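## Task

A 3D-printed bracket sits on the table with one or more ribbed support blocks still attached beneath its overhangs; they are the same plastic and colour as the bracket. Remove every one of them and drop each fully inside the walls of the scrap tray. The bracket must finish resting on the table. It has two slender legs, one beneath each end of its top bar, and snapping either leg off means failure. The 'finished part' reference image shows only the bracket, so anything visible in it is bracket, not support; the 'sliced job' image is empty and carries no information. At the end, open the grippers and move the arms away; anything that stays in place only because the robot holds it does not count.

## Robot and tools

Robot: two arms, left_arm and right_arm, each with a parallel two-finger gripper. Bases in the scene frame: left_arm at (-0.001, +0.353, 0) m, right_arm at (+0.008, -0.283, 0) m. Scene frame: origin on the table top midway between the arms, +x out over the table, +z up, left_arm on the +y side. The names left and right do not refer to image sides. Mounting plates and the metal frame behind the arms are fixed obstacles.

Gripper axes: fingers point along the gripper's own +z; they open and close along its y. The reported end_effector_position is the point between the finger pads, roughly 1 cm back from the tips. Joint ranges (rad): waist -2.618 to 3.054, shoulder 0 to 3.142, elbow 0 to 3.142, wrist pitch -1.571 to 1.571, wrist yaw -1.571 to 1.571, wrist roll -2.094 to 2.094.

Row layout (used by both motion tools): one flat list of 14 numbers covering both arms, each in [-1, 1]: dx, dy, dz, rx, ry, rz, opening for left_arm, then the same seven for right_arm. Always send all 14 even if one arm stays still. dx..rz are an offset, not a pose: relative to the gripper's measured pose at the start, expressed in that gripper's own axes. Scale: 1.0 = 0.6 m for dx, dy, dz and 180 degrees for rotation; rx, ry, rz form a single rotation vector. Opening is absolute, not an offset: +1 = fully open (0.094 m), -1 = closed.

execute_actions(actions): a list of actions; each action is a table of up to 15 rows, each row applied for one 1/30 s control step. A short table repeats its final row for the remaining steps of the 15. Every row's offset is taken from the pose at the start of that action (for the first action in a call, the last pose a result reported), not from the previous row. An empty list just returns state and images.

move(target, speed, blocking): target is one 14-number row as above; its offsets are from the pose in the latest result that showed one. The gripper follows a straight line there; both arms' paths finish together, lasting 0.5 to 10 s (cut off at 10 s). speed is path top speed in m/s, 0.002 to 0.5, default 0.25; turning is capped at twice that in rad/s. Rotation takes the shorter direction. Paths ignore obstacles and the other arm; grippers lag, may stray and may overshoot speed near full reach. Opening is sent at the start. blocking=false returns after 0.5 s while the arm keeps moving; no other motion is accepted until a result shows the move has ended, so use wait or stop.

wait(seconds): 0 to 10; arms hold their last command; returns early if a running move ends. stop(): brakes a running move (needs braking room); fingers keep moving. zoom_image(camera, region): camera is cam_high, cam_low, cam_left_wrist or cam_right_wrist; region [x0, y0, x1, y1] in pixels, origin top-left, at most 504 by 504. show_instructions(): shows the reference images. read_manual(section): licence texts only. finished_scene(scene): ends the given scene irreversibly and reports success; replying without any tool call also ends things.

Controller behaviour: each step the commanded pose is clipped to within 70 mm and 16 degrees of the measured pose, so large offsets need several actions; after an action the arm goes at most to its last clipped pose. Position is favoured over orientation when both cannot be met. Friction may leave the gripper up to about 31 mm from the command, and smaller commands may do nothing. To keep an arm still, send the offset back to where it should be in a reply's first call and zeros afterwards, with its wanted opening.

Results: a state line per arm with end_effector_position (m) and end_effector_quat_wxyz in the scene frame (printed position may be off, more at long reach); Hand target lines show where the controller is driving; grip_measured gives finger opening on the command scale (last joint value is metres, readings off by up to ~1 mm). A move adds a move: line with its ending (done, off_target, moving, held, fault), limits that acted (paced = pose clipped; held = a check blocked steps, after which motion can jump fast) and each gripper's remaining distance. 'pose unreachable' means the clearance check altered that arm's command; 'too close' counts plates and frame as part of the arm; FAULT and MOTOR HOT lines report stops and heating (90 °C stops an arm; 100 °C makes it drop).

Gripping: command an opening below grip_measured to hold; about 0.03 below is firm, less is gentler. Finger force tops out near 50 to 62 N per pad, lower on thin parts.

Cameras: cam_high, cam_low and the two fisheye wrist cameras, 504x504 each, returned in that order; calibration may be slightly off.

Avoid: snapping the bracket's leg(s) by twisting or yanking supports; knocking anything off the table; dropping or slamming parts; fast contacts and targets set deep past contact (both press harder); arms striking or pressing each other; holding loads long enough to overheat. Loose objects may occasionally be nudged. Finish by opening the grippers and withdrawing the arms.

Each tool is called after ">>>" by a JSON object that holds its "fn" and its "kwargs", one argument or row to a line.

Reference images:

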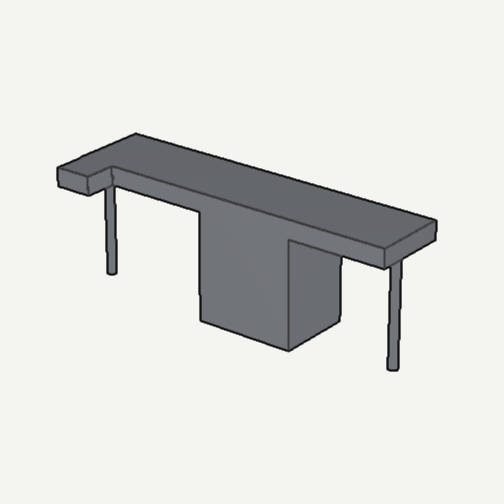

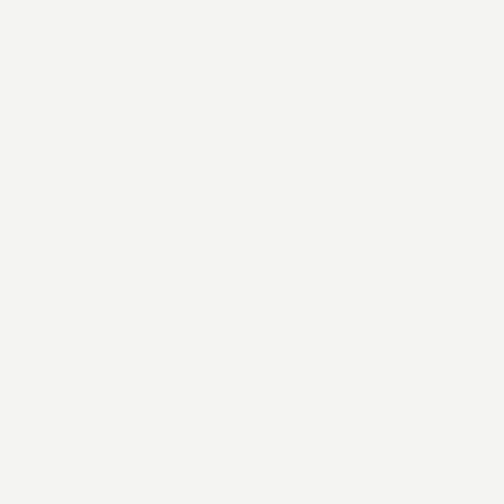

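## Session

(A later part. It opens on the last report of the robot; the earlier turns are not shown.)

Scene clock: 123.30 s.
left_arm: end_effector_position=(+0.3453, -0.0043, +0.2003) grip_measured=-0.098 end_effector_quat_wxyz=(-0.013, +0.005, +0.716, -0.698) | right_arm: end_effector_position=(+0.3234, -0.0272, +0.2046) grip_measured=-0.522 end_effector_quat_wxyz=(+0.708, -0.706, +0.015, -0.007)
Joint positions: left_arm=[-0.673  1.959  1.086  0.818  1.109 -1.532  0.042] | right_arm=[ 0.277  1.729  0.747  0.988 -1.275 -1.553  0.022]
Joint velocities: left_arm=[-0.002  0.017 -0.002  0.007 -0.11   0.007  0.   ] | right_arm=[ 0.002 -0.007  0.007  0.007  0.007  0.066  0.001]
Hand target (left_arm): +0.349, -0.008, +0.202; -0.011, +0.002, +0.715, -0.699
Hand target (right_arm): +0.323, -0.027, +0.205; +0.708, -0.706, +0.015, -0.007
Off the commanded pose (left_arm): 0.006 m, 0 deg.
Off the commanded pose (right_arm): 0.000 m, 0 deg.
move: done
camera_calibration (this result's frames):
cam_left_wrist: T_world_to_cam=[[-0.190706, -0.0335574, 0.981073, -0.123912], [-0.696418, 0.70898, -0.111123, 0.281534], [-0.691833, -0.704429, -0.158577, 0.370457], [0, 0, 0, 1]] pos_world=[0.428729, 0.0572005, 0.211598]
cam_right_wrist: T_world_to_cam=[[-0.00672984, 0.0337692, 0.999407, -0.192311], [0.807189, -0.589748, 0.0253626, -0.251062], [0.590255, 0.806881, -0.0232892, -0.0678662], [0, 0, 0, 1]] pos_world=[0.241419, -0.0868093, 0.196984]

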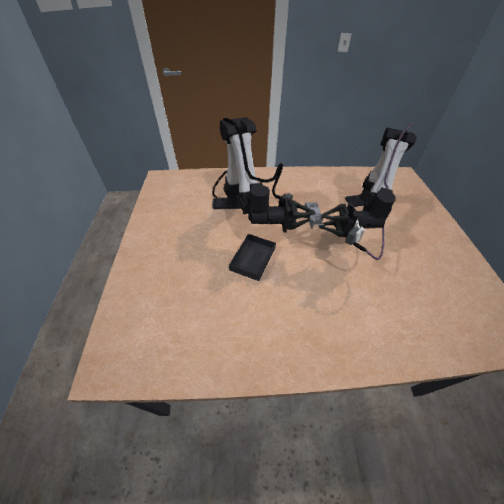

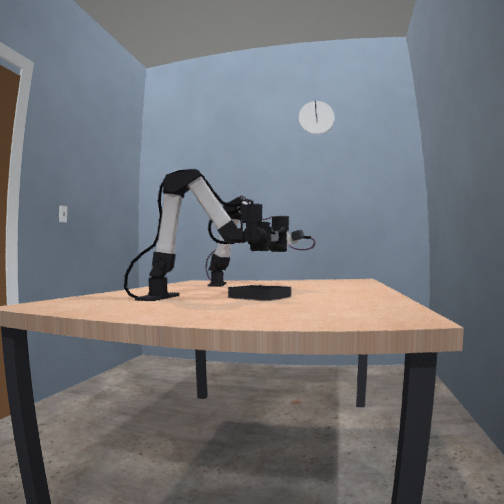

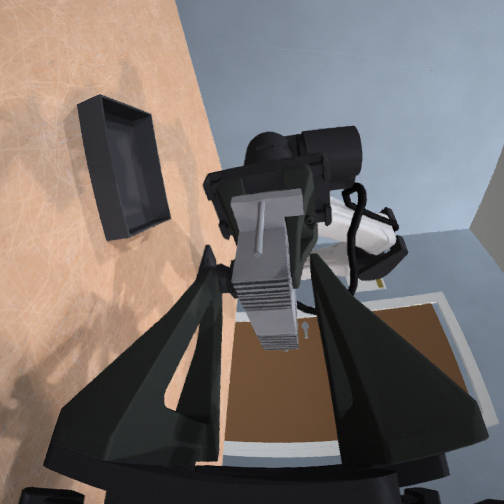

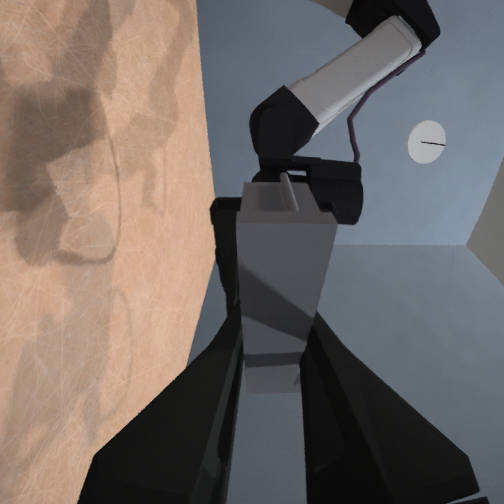

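>>> {"fn": "move", "kwargs": {
  "target": [0,0,0.02,0,0,0,-0.2,0,0,0,0,0,0,-0.58],
  "speed": 0.03
}}

>>> {"fn": "move", "kwargs": {
  "target": [0,0,0,0,0,0,-0.62,0,0,0,0,0,0,-0.58]
}}

>>> {"fn": "zoom_image", "kwargs": {
  "camera": "cam_high",
  "region": [290, 185, 360, 245]
}}

Scene clock: 127.83 s.
left_arm: end_effector_position=(+0.3404, -0.0113, +0.2001) grip_measured=-0.198 end_effector_quat_wxyz=(-0.016, +0.007, +0.716, -0.698) | right_arm: end_effector_position=(+0.3234, -0.0272, +0.2046) grip_measured=-0.522 end_effector_quat_wxyz=(+0.708, -0.706, +0.015, -0.007)
Joint positions: left_arm=[-0.693  1.959  1.086  0.816  1.095 -1.533  0.038] | right_arm=[ 0.277  1.729  0.747  0.988 -1.275 -1.553  0.022]
Joint velocities: left_arm=[-0.007  0.007  0.007  0.066 -0.037  0.022 -0.001] | right_arm=[ 0.007 -0.017  0.027  0.022  0.051  0.051 -0.   ]
Hand target (left_arm): +0.345, -0.016, +0.200; -0.013, +0.005, +0.716, -0.698
Hand target (right_arm): +0.323, -0.027, +0.205; +0.708, -0.706, +0.015, -0.007
Off the commanded pose (left_arm): 0.007 m, 0 deg.
Off the commanded pose (right_arm): 0.000 m, 0 deg.
move: done
camera_calibration (this result's frames):
cam_left_wrist: T_world_to_cam=[[-0.189921, -0.0336216, 0.981224, -0.12509], [-0.69218, 0.713365, -0.109531, 0.281359], [-0.696288, -0.699986, -0.158755, 0.363685], [0, 0, 0, 1]] pos_world=[0.424224, 0.049657, 0.211296]
cam_right_wrist: T_world_to_cam=[[-0.00672984, 0.0337692, 0.999407, -0.192311], [0.807189, -0.589748, 0.0253626, -0.251062], [0.590255, 0.806881, -0.0232892, -0.0678662], [0, 0, 0, 1]] pos_world=[0.241419, -0.0868093, 0.196984]

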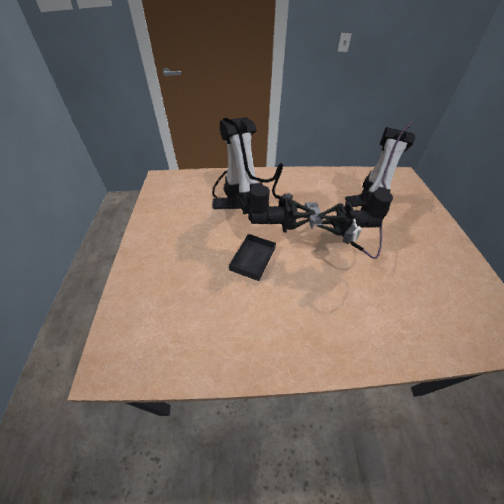

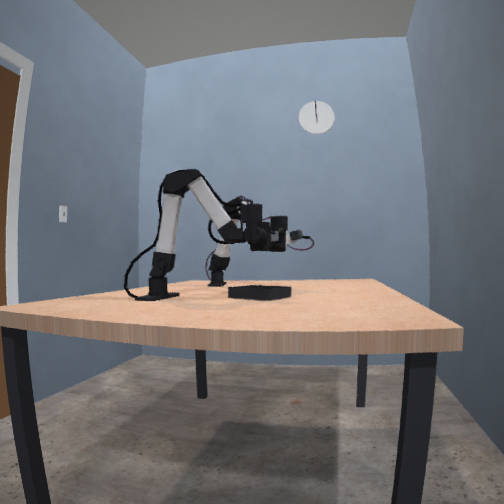

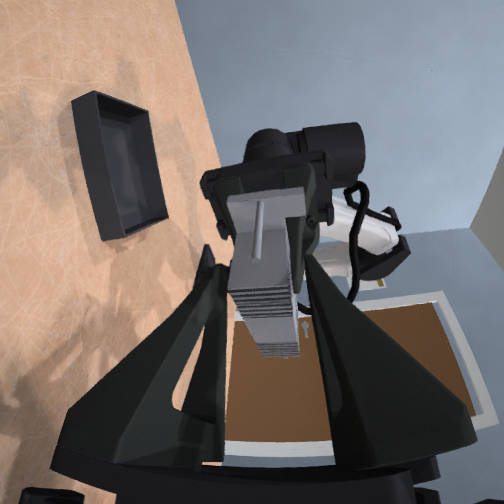

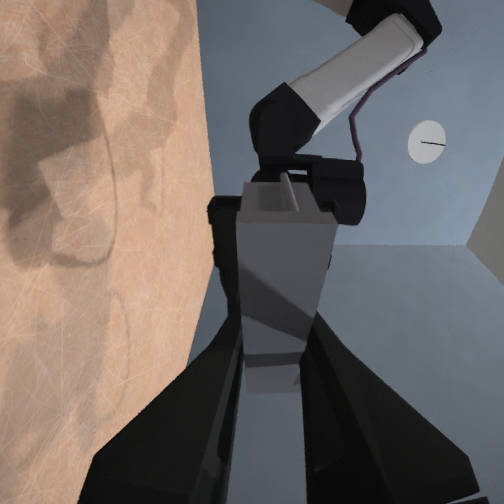

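Scene clock: 128.33 s.
left_arm: end_effector_position=(+0.3404, -0.0113, +0.1999) grip_measured=-0.512 end_effector_quat_wxyz=(-0.016, +0.007, +0.716, -0.698) | right_arm: end_effector_position=(+0.3235, -0.0272, +0.2049) grip_measured=-0.522 end_effector_quat_wxyz=(+0.708, -0.706, +0.014, -0.008)
Joint positions: left_arm=[-0.693  1.959  1.086  0.815  1.095 -1.533  0.023] | right_arm=[ 0.277  1.729  0.747  0.991 -1.274 -1.553  0.022]
Joint velocities: left_arm=[ 0.007  0.002 -0.017 -0.022  0.007 -0.051 -0.001] | right_arm=[ 0.007 -0.007  0.002  0.007 -0.037 -0.022 -0.   ]
Hand target (left_arm): +0.340, -0.011, +0.200; -0.016, +0.007, +0.716, -0.698
Hand target (right_arm): +0.323, -0.027, +0.205; +0.708, -0.706, +0.015, -0.007
Off the commanded pose (left_arm): 0.000 m, 0 deg.
Off the commanded pose (right_arm): 0.000 m, 0 deg.
move: done
camera_calibration (this result's frames):
cam_left_wrist: T_world_to_cam=[[-0.188939, -0.0341674, 0.981394, -0.125295], [-0.692289, 0.713426, -0.108442, 0.281151], [-0.696447, -0.699897, -0.158448, 0.363649], [0, 0, 0, 1]] pos_world=[0.424226, 0.0496556, 0.211071]
cam_right_wrist: T_world_to_cam=[[-0.00967268, 0.0330813, 0.999406, -0.191709], [0.806886, -0.590075, 0.0273415, -0.251439], [0.590629, 0.806671, -0.0209853, -0.0684923], [0, 0, 0, 1]] pos_world=[0.241482, -0.0867753, 0.197033]

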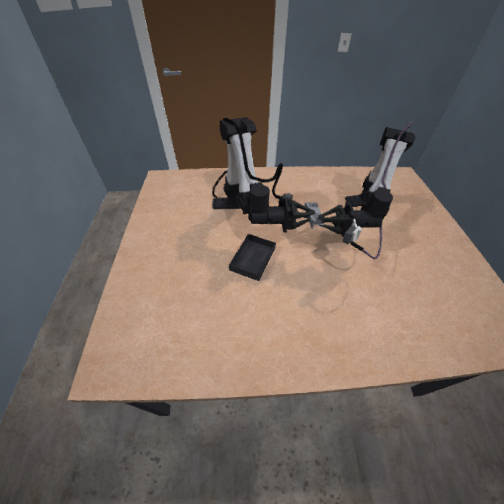

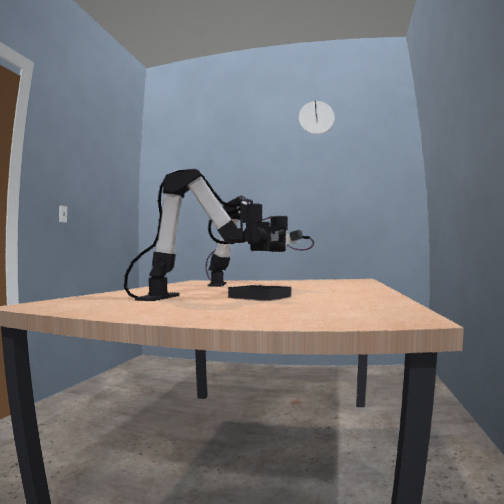

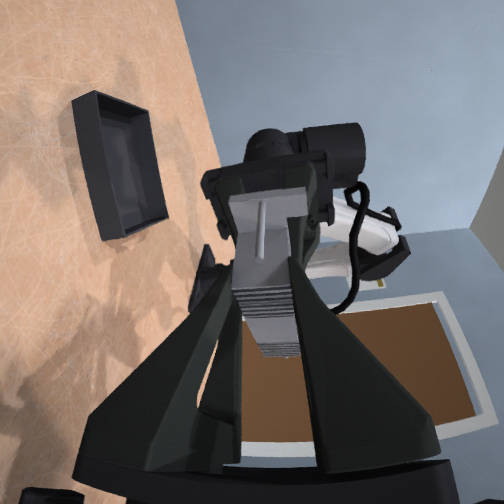

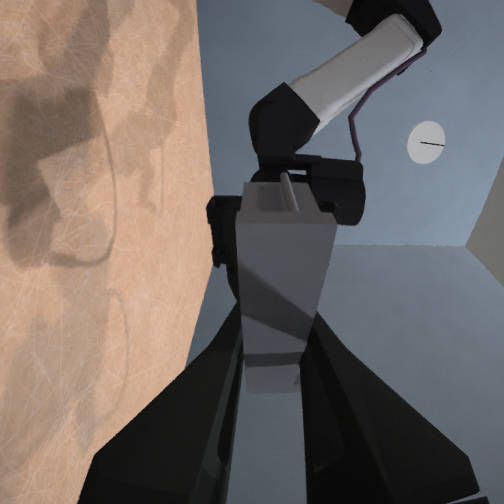

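Region (290, 185, 360, 245) of cam_high's 504x504 image, scaled by 7.200, with more detail than that image has; it fills the top 432 rows of this view, and the rest is white.

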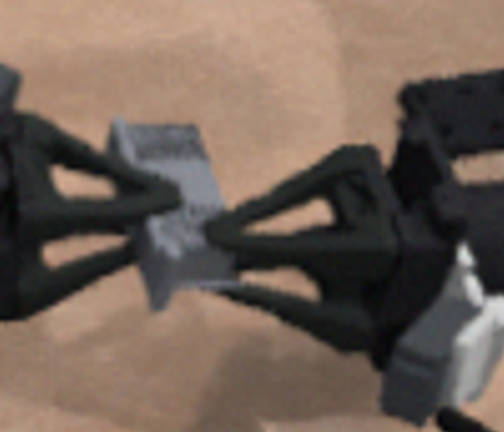

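Bend about the long axis plus a pull.

>>> {"fn": "move", "kwargs": {
  "target": [0.005,-0.006,-0.02,-0.06,0,0,-0.62,0,0,0,0,0,0,-0.6],
  "speed": 0.04
}}

Scene clock: 133.17 s.
left_arm: end_effector_position=(+0.3343, -0.0059, +0.1999) grip_measured=-0.512 end_effector_quat_wxyz=(-0.019, +0.015, +0.774, -0.633) | right_arm: end_effector_position=(+0.3184, -0.0250, +0.2046) grip_measured=-0.522 end_effector_quat_wxyz=(+0.708, -0.706, +0.006, +0.002)
Joint positions: left_arm=[-0.693  1.859  1.204  0.224  1.073 -1.197  0.023] | right_arm=[ 0.284  1.729  0.747  0.989 -1.294 -1.553  0.022]
Joint velocities: left_arm=[-0.002 -0.007  0.022 -0.051  0.007  0.007  0.001] | right_arm=[-0.002  0.012 -0.002 -0.022 -0.051 -0.007 -0.   ]
Hand target (left_arm): +0.337, +0.001, +0.204; -0.016, +0.008, +0.778, -0.628
Hand target (right_arm): +0.323, -0.027, +0.205; +0.708, -0.706, +0.014, -0.008
Off the commanded pose (left_arm): 0.008 m, 1 deg.
Off the commanded pose (right_arm): 0.006 m, 2 deg.
move: done
camera_calibration (this result's frames):
cam_left_wrist: T_world_to_cam=[[-0.201243, -0.199953, 0.958916, -0.118617], [-0.679724, 0.733396, 0.0102772, 0.245283], [-0.70532, -0.64973, -0.283504, 0.391465], [0, 0, 0, 1]] pos_world=[0.418962, 0.0507389, 0.222205]
cam_right_wrist: T_world_to_cam=[[-0.00838562, 0.0335992, 0.9994, -0.191922], [0.822193, -0.568614, 0.0260152, -0.250069], [0.569147, 0.821918, -0.0228568, -0.0596619], [0, 0, 0, 1]] pos_world=[0.237952, -0.0867072, 0.196949]

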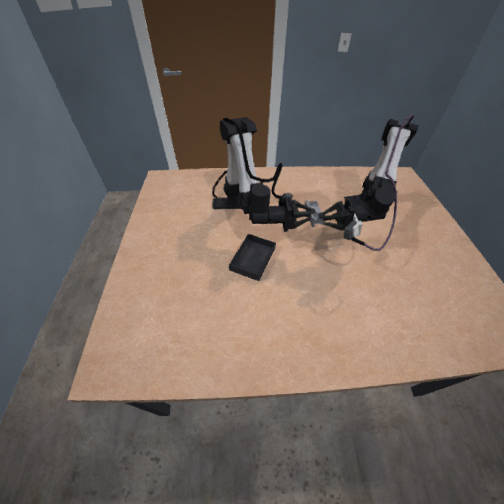

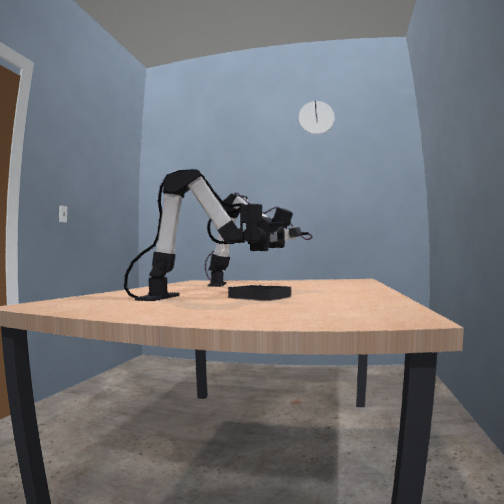

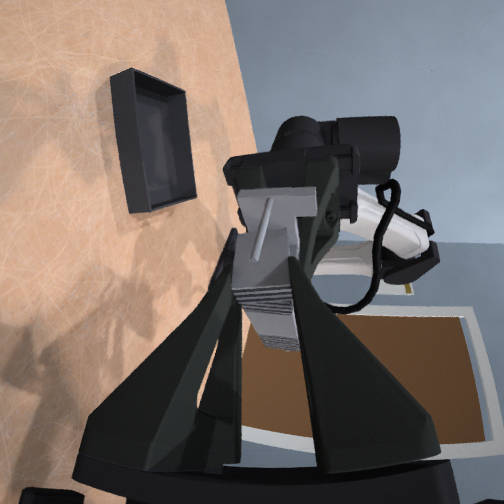

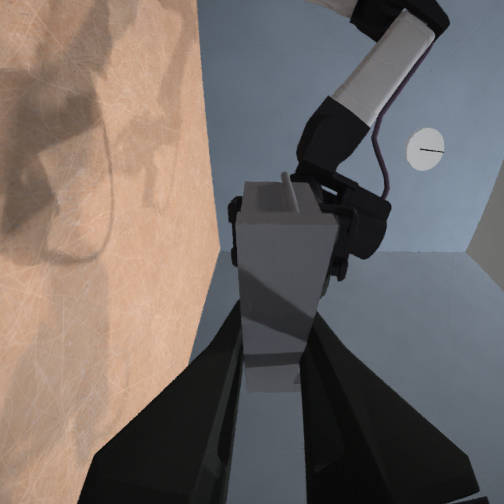

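>>> {"fn": "move", "kwargs": {
  "target": [0,0.017,-0.09,0,0,0,-0.6,0,0,0,0,0,0,-0.6],
  "speed": 0.06
}}

>>> {"fn": "move", "kwargs": {
  "target": [0,0.05,-0.02,0,0,0.5,-0.6,-0.2,-0.38,-0.08,0,0,0,-0.6],
  "speed": 0.35
}}

Scene clock: 143.47 s.
left_arm: end_effector_position=(+0.3415, +0.0459, +0.1975) grip_measured=-0.512 end_effector_quat_wxyz=(-0.018, +0.010, +0.775, -0.631) | right_arm: end_effector_position=(+0.3162, -0.0230, +0.2046) grip_measured=-0.522 end_effector_quat_wxyz=(+0.708, -0.706, +0.002, +0.006)
Joint positions: left_arm=[-0.565  1.806  1.163  0.086  1.178 -1.065  0.023] | right_arm=[ 0.291  1.729  0.747  0.989 -1.296 -1.553  0.022]
Joint velocities: left_arm=[ 0.012 -0.007 -0.012  0.007 -0.007  0.037 -0.   ] | right_arm=[-0.002 -0.007 -0.017 -0.022 -0.037 -0.066 -0.   ]
Hand target (left_arm): +0.337, +0.049, +0.201; -0.019, +0.015, +0.773, -0.634
Hand target (right_arm): +0.318, -0.025, +0.205; +0.708, -0.706, +0.006, +0.002
Off the commanded pose (left_arm): 0.006 m, 1 deg.
Off the commanded pose (right_arm): 0.003 m, 1 deg.
move: done
camera_calibration (this result's frames):
cam_left_wrist: T_world_to_cam=[[-0.193586, -0.204975, 0.959432, -0.107058], [-0.686257, 0.727163, 0.0168852, 0.213393], [-0.701125, -0.655148, -0.281434, 0.427943], [0, 0, 0, 1]] pos_world=[0.425759, 0.10325, 0.219549]
cam_right_wrist: T_world_to_cam=[[-0.00869786, 0.0335383, 0.9994, -0.191907], [0.827364, -0.561062, 0.026029, -0.248632], [0.561598, 0.827094, -0.0228684, -0.0575849], [0, 0, 0, 1]] pos_world=[0.236379, -0.0854333, 0.196946]

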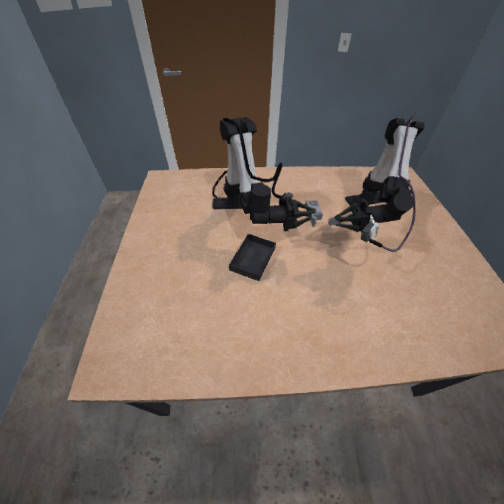

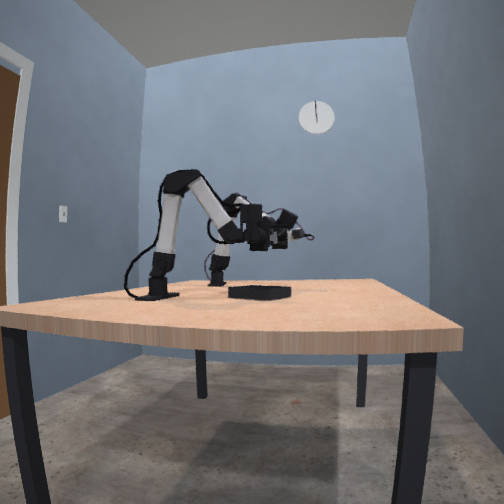

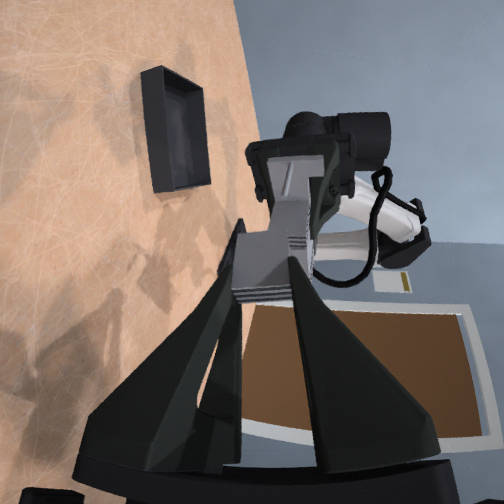

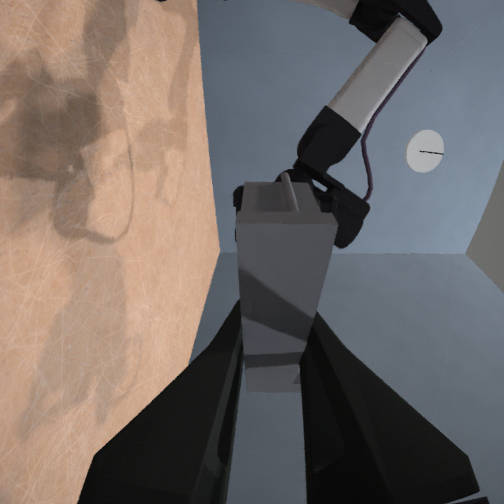

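Scene clock: 146.37 s.
left_arm: end_effector_position=(+0.3402, +0.0615, +0.1743) grip_measured=-0.512 end_effector_quat_wxyz=(+0.437, +0.555, +0.541, -0.456) | right_arm: end_effector_position=(+0.2096, -0.0684, +0.4325) grip_measured=-0.522 end_effector_quat_wxyz=(+0.709, -0.705, +0.007, +0.011)
Joint positions: left_arm=[-0.528  1.818  1.088  0.132  1.203  0.557  0.023] | right_arm=[ 0.221  1.078  1.173 -0.062 -1.367 -1.514  0.022]
Joint velocities: left_arm=[-0.002 -0.002  0.002 -0.066  0.051  0.051 -0.   ] | right_arm=[-0.007 -0.022  0.042 -0.198 -0.022 -0.095  0.   ]
Hand target (left_arm): +0.341, +0.064, +0.171; +0.434, +0.555, +0.541, -0.460
Hand target (right_arm): +0.206, -0.071, +0.438; +0.709, -0.705, +0.002, +0.005
Off the commanded pose (left_arm): 0.005 m, 1 deg.
Off the commanded pose (right_arm): 0.011 m, 1 deg.
move: off_target (right_arm)
camera_calibration (this result's frames):
cam_left_wrist: T_world_to_cam=[[-0.979916, 0.058345, -0.190685, 0.369912], [0.157566, 0.81263, -0.561076, 0.00996196], [0.12222, -0.579853, -0.805502, 0.237346], [0, 0, 0, 1]] pos_world=[0.331904, 0.107948, 0.267309]
cam_right_wrist: T_world_to_cam=[[0.00541299, 0.0289126, 0.999567, -0.422365], [0.828575, -0.559756, 0.011704, -0.185803], [0.559853, 0.828153, -0.0269862, 0.0472651], [0, 0, 0, 1]] pos_world=[0.129777, -0.130936, 0.425632]

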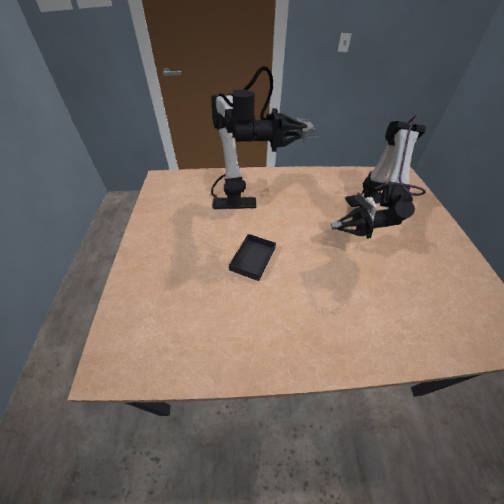

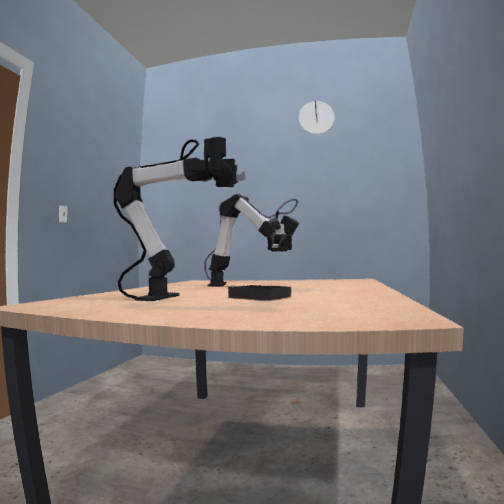

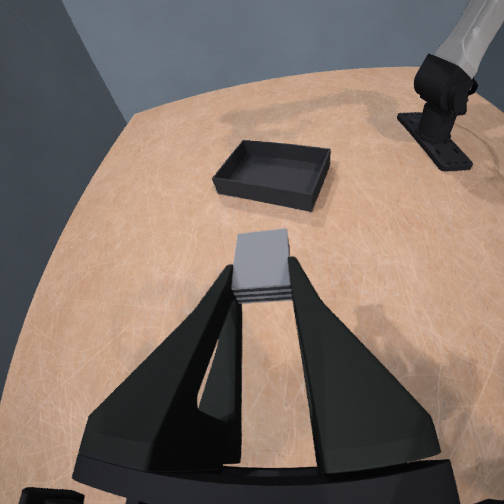

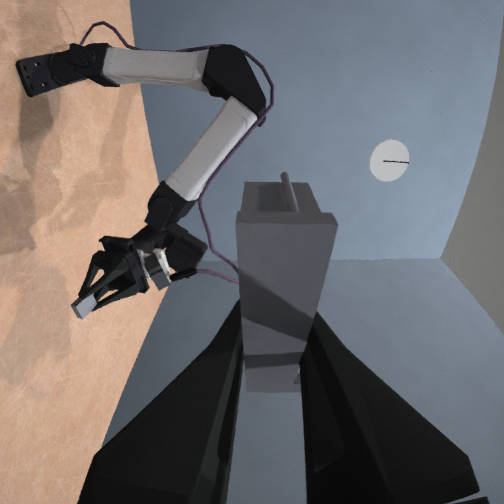

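>>> {"fn": "move", "kwargs": {
  "target": [0.05,0.005,0.437,-0.08,0.15,-0.03,-0.6,0,0,0,0,0,0,-0.6]
}}

Scene clock: 151.60 s.
left_arm: end_effector_position=(+0.3285, -0.1879, +0.0876) grip_measured=-0.512 end_effector_quat_wxyz=(+0.335, +0.571, +0.702, -0.263) | right_arm: end_effector_position=(+0.2095, -0.0685, +0.4317) grip_measured=-0.522 end_effector_quat_wxyz=(+0.709, -0.706, +0.006, +0.011)
Joint positions: left_arm=[-1.127  2.364  1.916 -0.284  0.309  0.286  0.023] | right_arm=[ 0.221  1.078  1.175 -0.075 -1.367 -1.526  0.022]
Joint velocities: left_arm=[-0.012  0.012  0.012 -0.051 -0.022  0.066  0.   ] | right_arm=[ 0.012  0.002  0.002 -0.081  0.007  0.007  0.   ]
Hand target (left_arm): +0.335, -0.189, +0.089; +0.340, +0.565, +0.705, -0.259
Hand target (right_arm): +0.210, -0.068, +0.432; +0.709, -0.705, +0.007, +0.011
Off the commanded pose (left_arm): 0.007 m, 1 deg.
Off the commanded pose (right_arm): 0.001 m, 0 deg.
move: done
camera_calibration (this result's frames):
cam_left_wrist: T_world_to_cam=[[-0.979796, -0.0912907, -0.177947, 0.327242], [-0.0723459, 0.991273, -0.1102, 0.235474], [0.186454, -0.0951001, -0.97785, 0.109367], [0, 0, 0, 1]] pos_world=[0.317274, -0.193144, 0.191125]
cam_right_wrist: T_world_to_cam=[[0.00402186, 0.0312146, 0.999505, -0.421098], [0.828519, -0.559783, 0.0141482, -0.186752], [0.559947, 0.828051, -0.0281133, 0.0477938], [0, 0, 0, 1]] pos_world=[0.129659, -0.130972, 0.424876]

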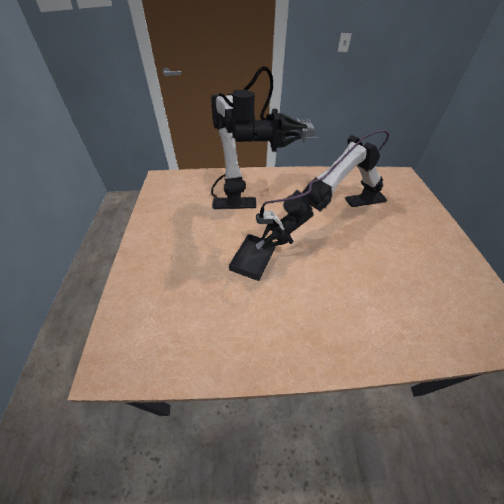

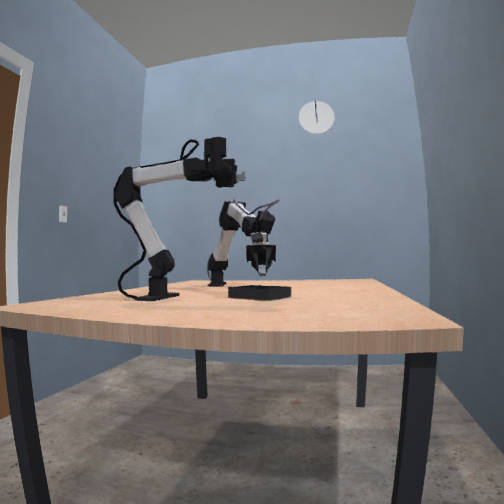

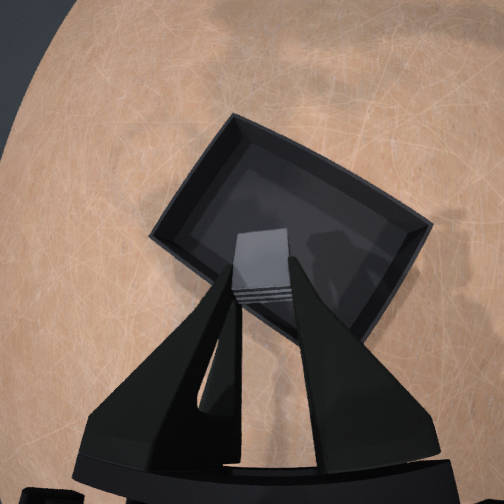

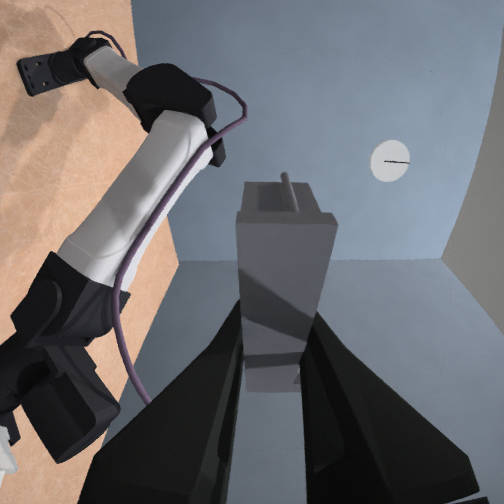

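>>> {"fn": "move", "kwargs": {
  "target": [0.012,0.01,0.108,0,0.03,0,-0.6,0,0,0,0,0,0,-0.6],
  "speed": 0.1
}}

>>> {"fn": "move", "kwargs": {
  "target": [0,0,0,0,0,0,-0.1,0,0,0,0,0,0,-0.6]
}}

>>> {"fn": "move", "kwargs": {
  "target": [0.03,0.05,-0.4,0,0,0,-0.1,0,0,0,0,0,0,-0.6]
}}

Scene clock: 157.73 s.
left_arm: end_effector_position=(+0.3452, -0.2281, +0.0397) grip_measured=-0.512 end_effector_quat_wxyz=(+0.299, +0.580, +0.719, -0.240) | right_arm: end_effector_position=(+0.2095, -0.0685, +0.4317) grip_measured=-0.522 end_effector_quat_wxyz=(+0.709, -0.706, +0.006, +0.011)
Joint positions: left_arm=[-1.151  2.715  2.447 -0.555  0.272  0.286  0.023] | right_arm=[ 0.221  1.078  1.175 -0.075 -1.367 -1.526  0.022]
Joint velocities: left_arm=[-0.002  0.007 -0.002  0.022 -0.037 -0.037 -0.   ] | right_arm=[-0.007 -0.012 -0.012  0.007 -0.051 -0.051 -0.   ]
Hand target (left_arm): +0.345, -0.231, +0.041; +0.302, +0.583, +0.717, -0.236
Hand target (right_arm): +0.209, -0.068, +0.432; +0.709, -0.706, +0.006, +0.011
Off the commanded pose (left_arm): 0.003 m, 1 deg.
Off the commanded pose (right_arm): 0.000 m, 0 deg.
move: done
camera_calibration (this result's frames):
cam_left_wrist: T_world_to_cam=[[-0.984852, -0.0787333, -0.154492, 0.335129], [-0.0767237, 0.996873, -0.0189365, 0.270393], [0.1555, -0.00679645, -0.987813, 0.0868254], [0, 0, 0, 1]] pos_world=[0.337297, -0.242572, 0.142662]
cam_right_wrist: T_world_to_cam=[[0.00402186, 0.0312146, 0.999505, -0.421098], [0.828519, -0.559783, 0.0141482, -0.186752], [0.559947, 0.828051, -0.0281133, 0.0477938], [0, 0, 0, 1]] pos_world=[0.129659, -0.130972, 0.424876]

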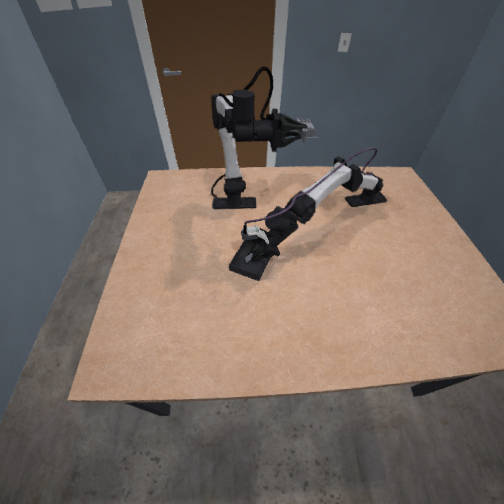

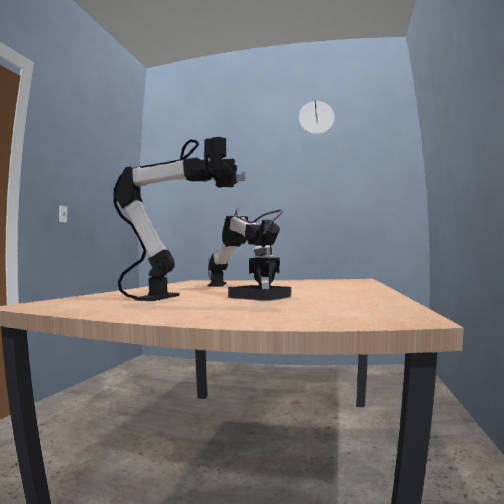

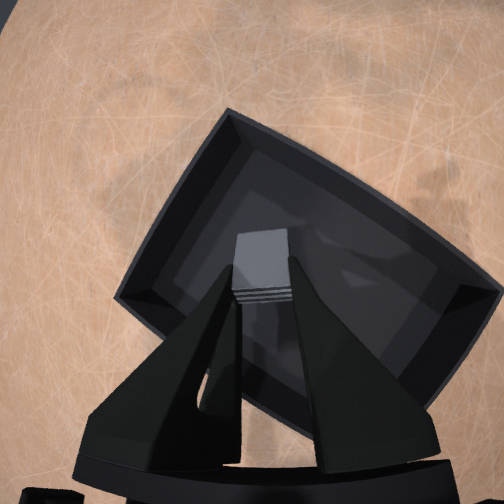

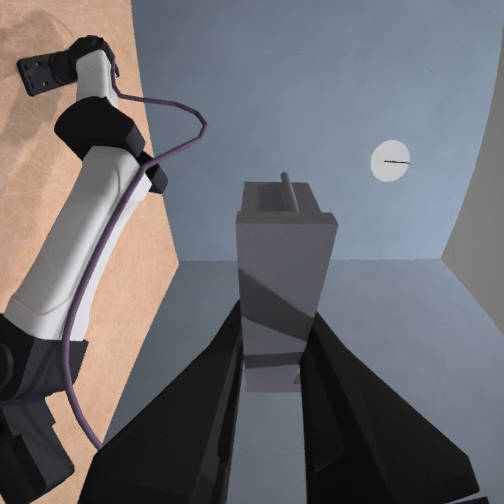

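Scene clock: 158.23 s.
left_arm: end_effector_position=(+0.3452, -0.2280, +0.0396) grip_measured=-0.102 end_effector_quat_wxyz=(+0.299, +0.580, +0.719, -0.240) | right_arm: end_effector_position=(+0.2095, -0.0685, +0.4317) grip_measured=-0.522 end_effector_quat_wxyz=(+0.709, -0.706, +0.006, +0.011)
Joint positions: left_arm=[-1.151  2.715  2.447 -0.555  0.272  0.286  0.042] | right_arm=[ 0.221  1.078  1.175 -0.075 -1.367 -1.526  0.022]
Joint velocities: left_arm=[-0.007  0.002 -0.017  0.022 -0.037 -0.022 -0.001] | right_arm=[-0.002  0.007 -0.007  0.022 -0.007 -0.051 -0.   ]
Hand target (left_arm): +0.345, -0.228, +0.040; +0.299, +0.580, +0.719, -0.240
Hand target (right_arm): +0.209, -0.068, +0.432; +0.709, -0.706, +0.006, +0.011
Off the commanded pose (left_arm): 0.000 m, 0 deg.
Off the commanded pose (right_arm): 0.000 m, 0 deg.
move: done
camera_calibration (this result's frames):
cam_left_wrist: T_world_to_cam=[[-0.984885, -0.0786848, -0.154303, 0.335102], [-0.0767278, 0.996878, -0.0186072, 0.270324], [0.155285, -0.0064866, -0.987848, 0.0869165], [0, 0, 0, 1]] pos_world=[0.337281, -0.242549, 0.142597]
cam_right_wrist: T_world_to_cam=[[0.00402186, 0.0312146, 0.999505, -0.421098], [0.828519, -0.559783, 0.0141482, -0.186752], [0.559947, 0.828051, -0.0281133, 0.0477938], [0, 0, 0, 1]] pos_world=[0.129659, -0.130972, 0.424876]

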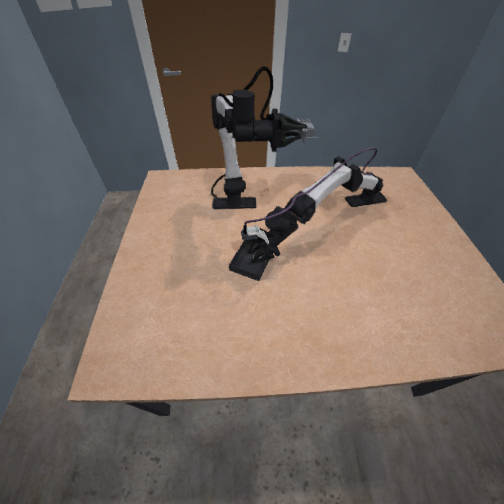

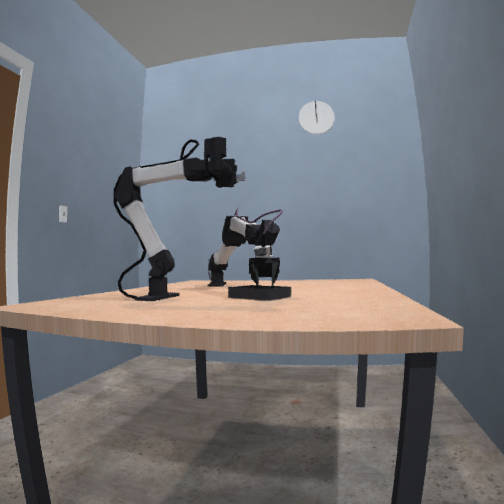

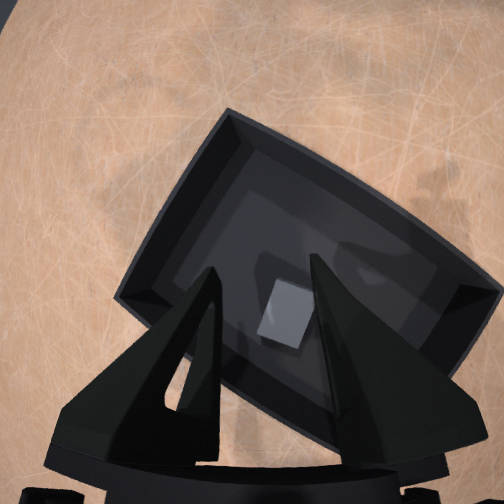

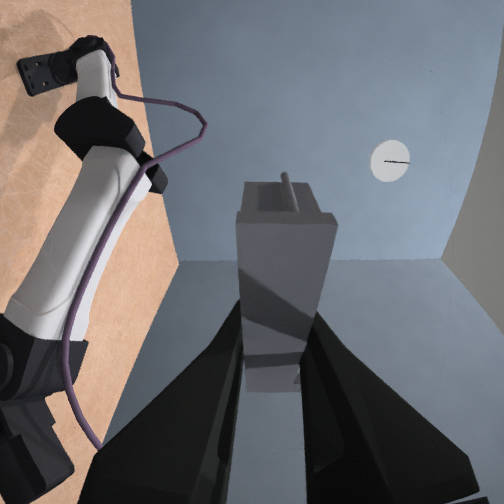

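Scene clock: 159.87 s.
left_arm: end_effector_position=(+0.3388, -0.0444, +0.2001) grip_measured=-0.102 end_effector_quat_wxyz=(+0.306, +0.576, +0.720, -0.238) | right_arm: end_effector_position=(+0.2095, -0.0685, +0.4317) grip_measured=-0.522 end_effector_quat_wxyz=(+0.709, -0.706, +0.006, +0.011)
Joint positions: left_arm=[-0.915  1.953  1.786 -0.705  0.418  0.464  0.042] | right_arm=[ 0.221  1.078  1.175 -0.075 -1.367 -1.526  0.022]
Joint velocities: left_arm=[-0.007 -0.007 -0.007 -0.066  0.022 -0.007  0.   ] | right_arm=[-0.002  0.007  0.002  0.022  0.022 -0.051 -0.001]
Hand target (left_arm): +0.334, -0.043, +0.196; +0.299, +0.579, +0.719, -0.242
Hand target (right_arm): +0.209, -0.068, +0.432; +0.709, -0.706, +0.006, +0.011
Off the commanded pose (left_arm): 0.005 m, 1 deg.
Off the commanded pose (right_arm): 0.000 m, 0 deg.
move: done
camera_calibration (this result's frames):
cam_left_wrist: T_world_to_cam=[[-0.982185, -0.0927166, -0.163451, 0.368329], [-0.0893531, 0.995611, -0.0278272, 0.0958506], [0.165314, -0.0127266, -0.986159, 0.243568], [0, 0, 0, 1]] pos_world=[0.330066, -0.0581799, 0.303067]
cam_right_wrist: T_world_to_cam=[[0.00402186, 0.0312146, 0.999505, -0.421098], [0.828519, -0.559783, 0.0141482, -0.186752], [0.559947, 0.828051, -0.0281133, 0.0477938], [0, 0, 0, 1]] pos_world=[0.129659, -0.130972, 0.424876]

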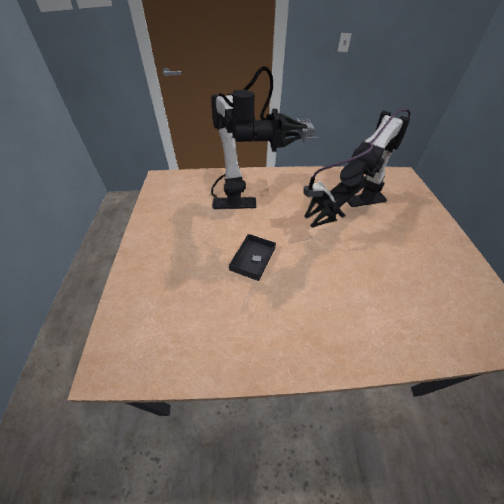

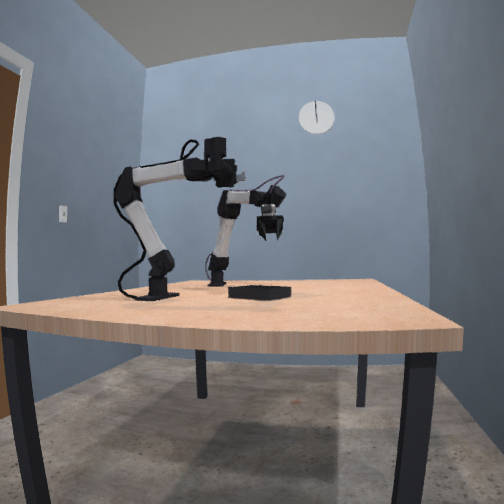

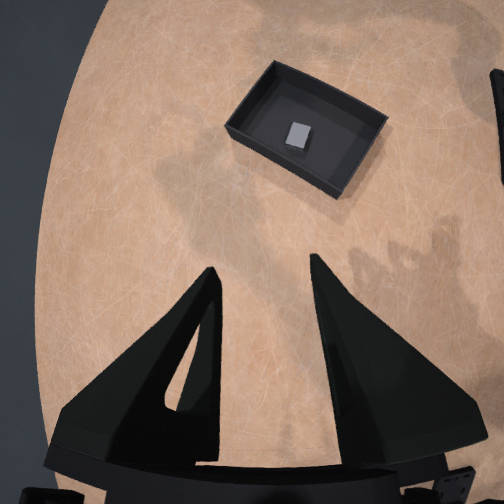

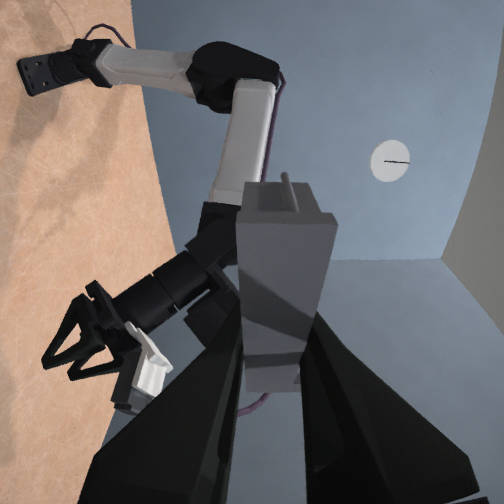

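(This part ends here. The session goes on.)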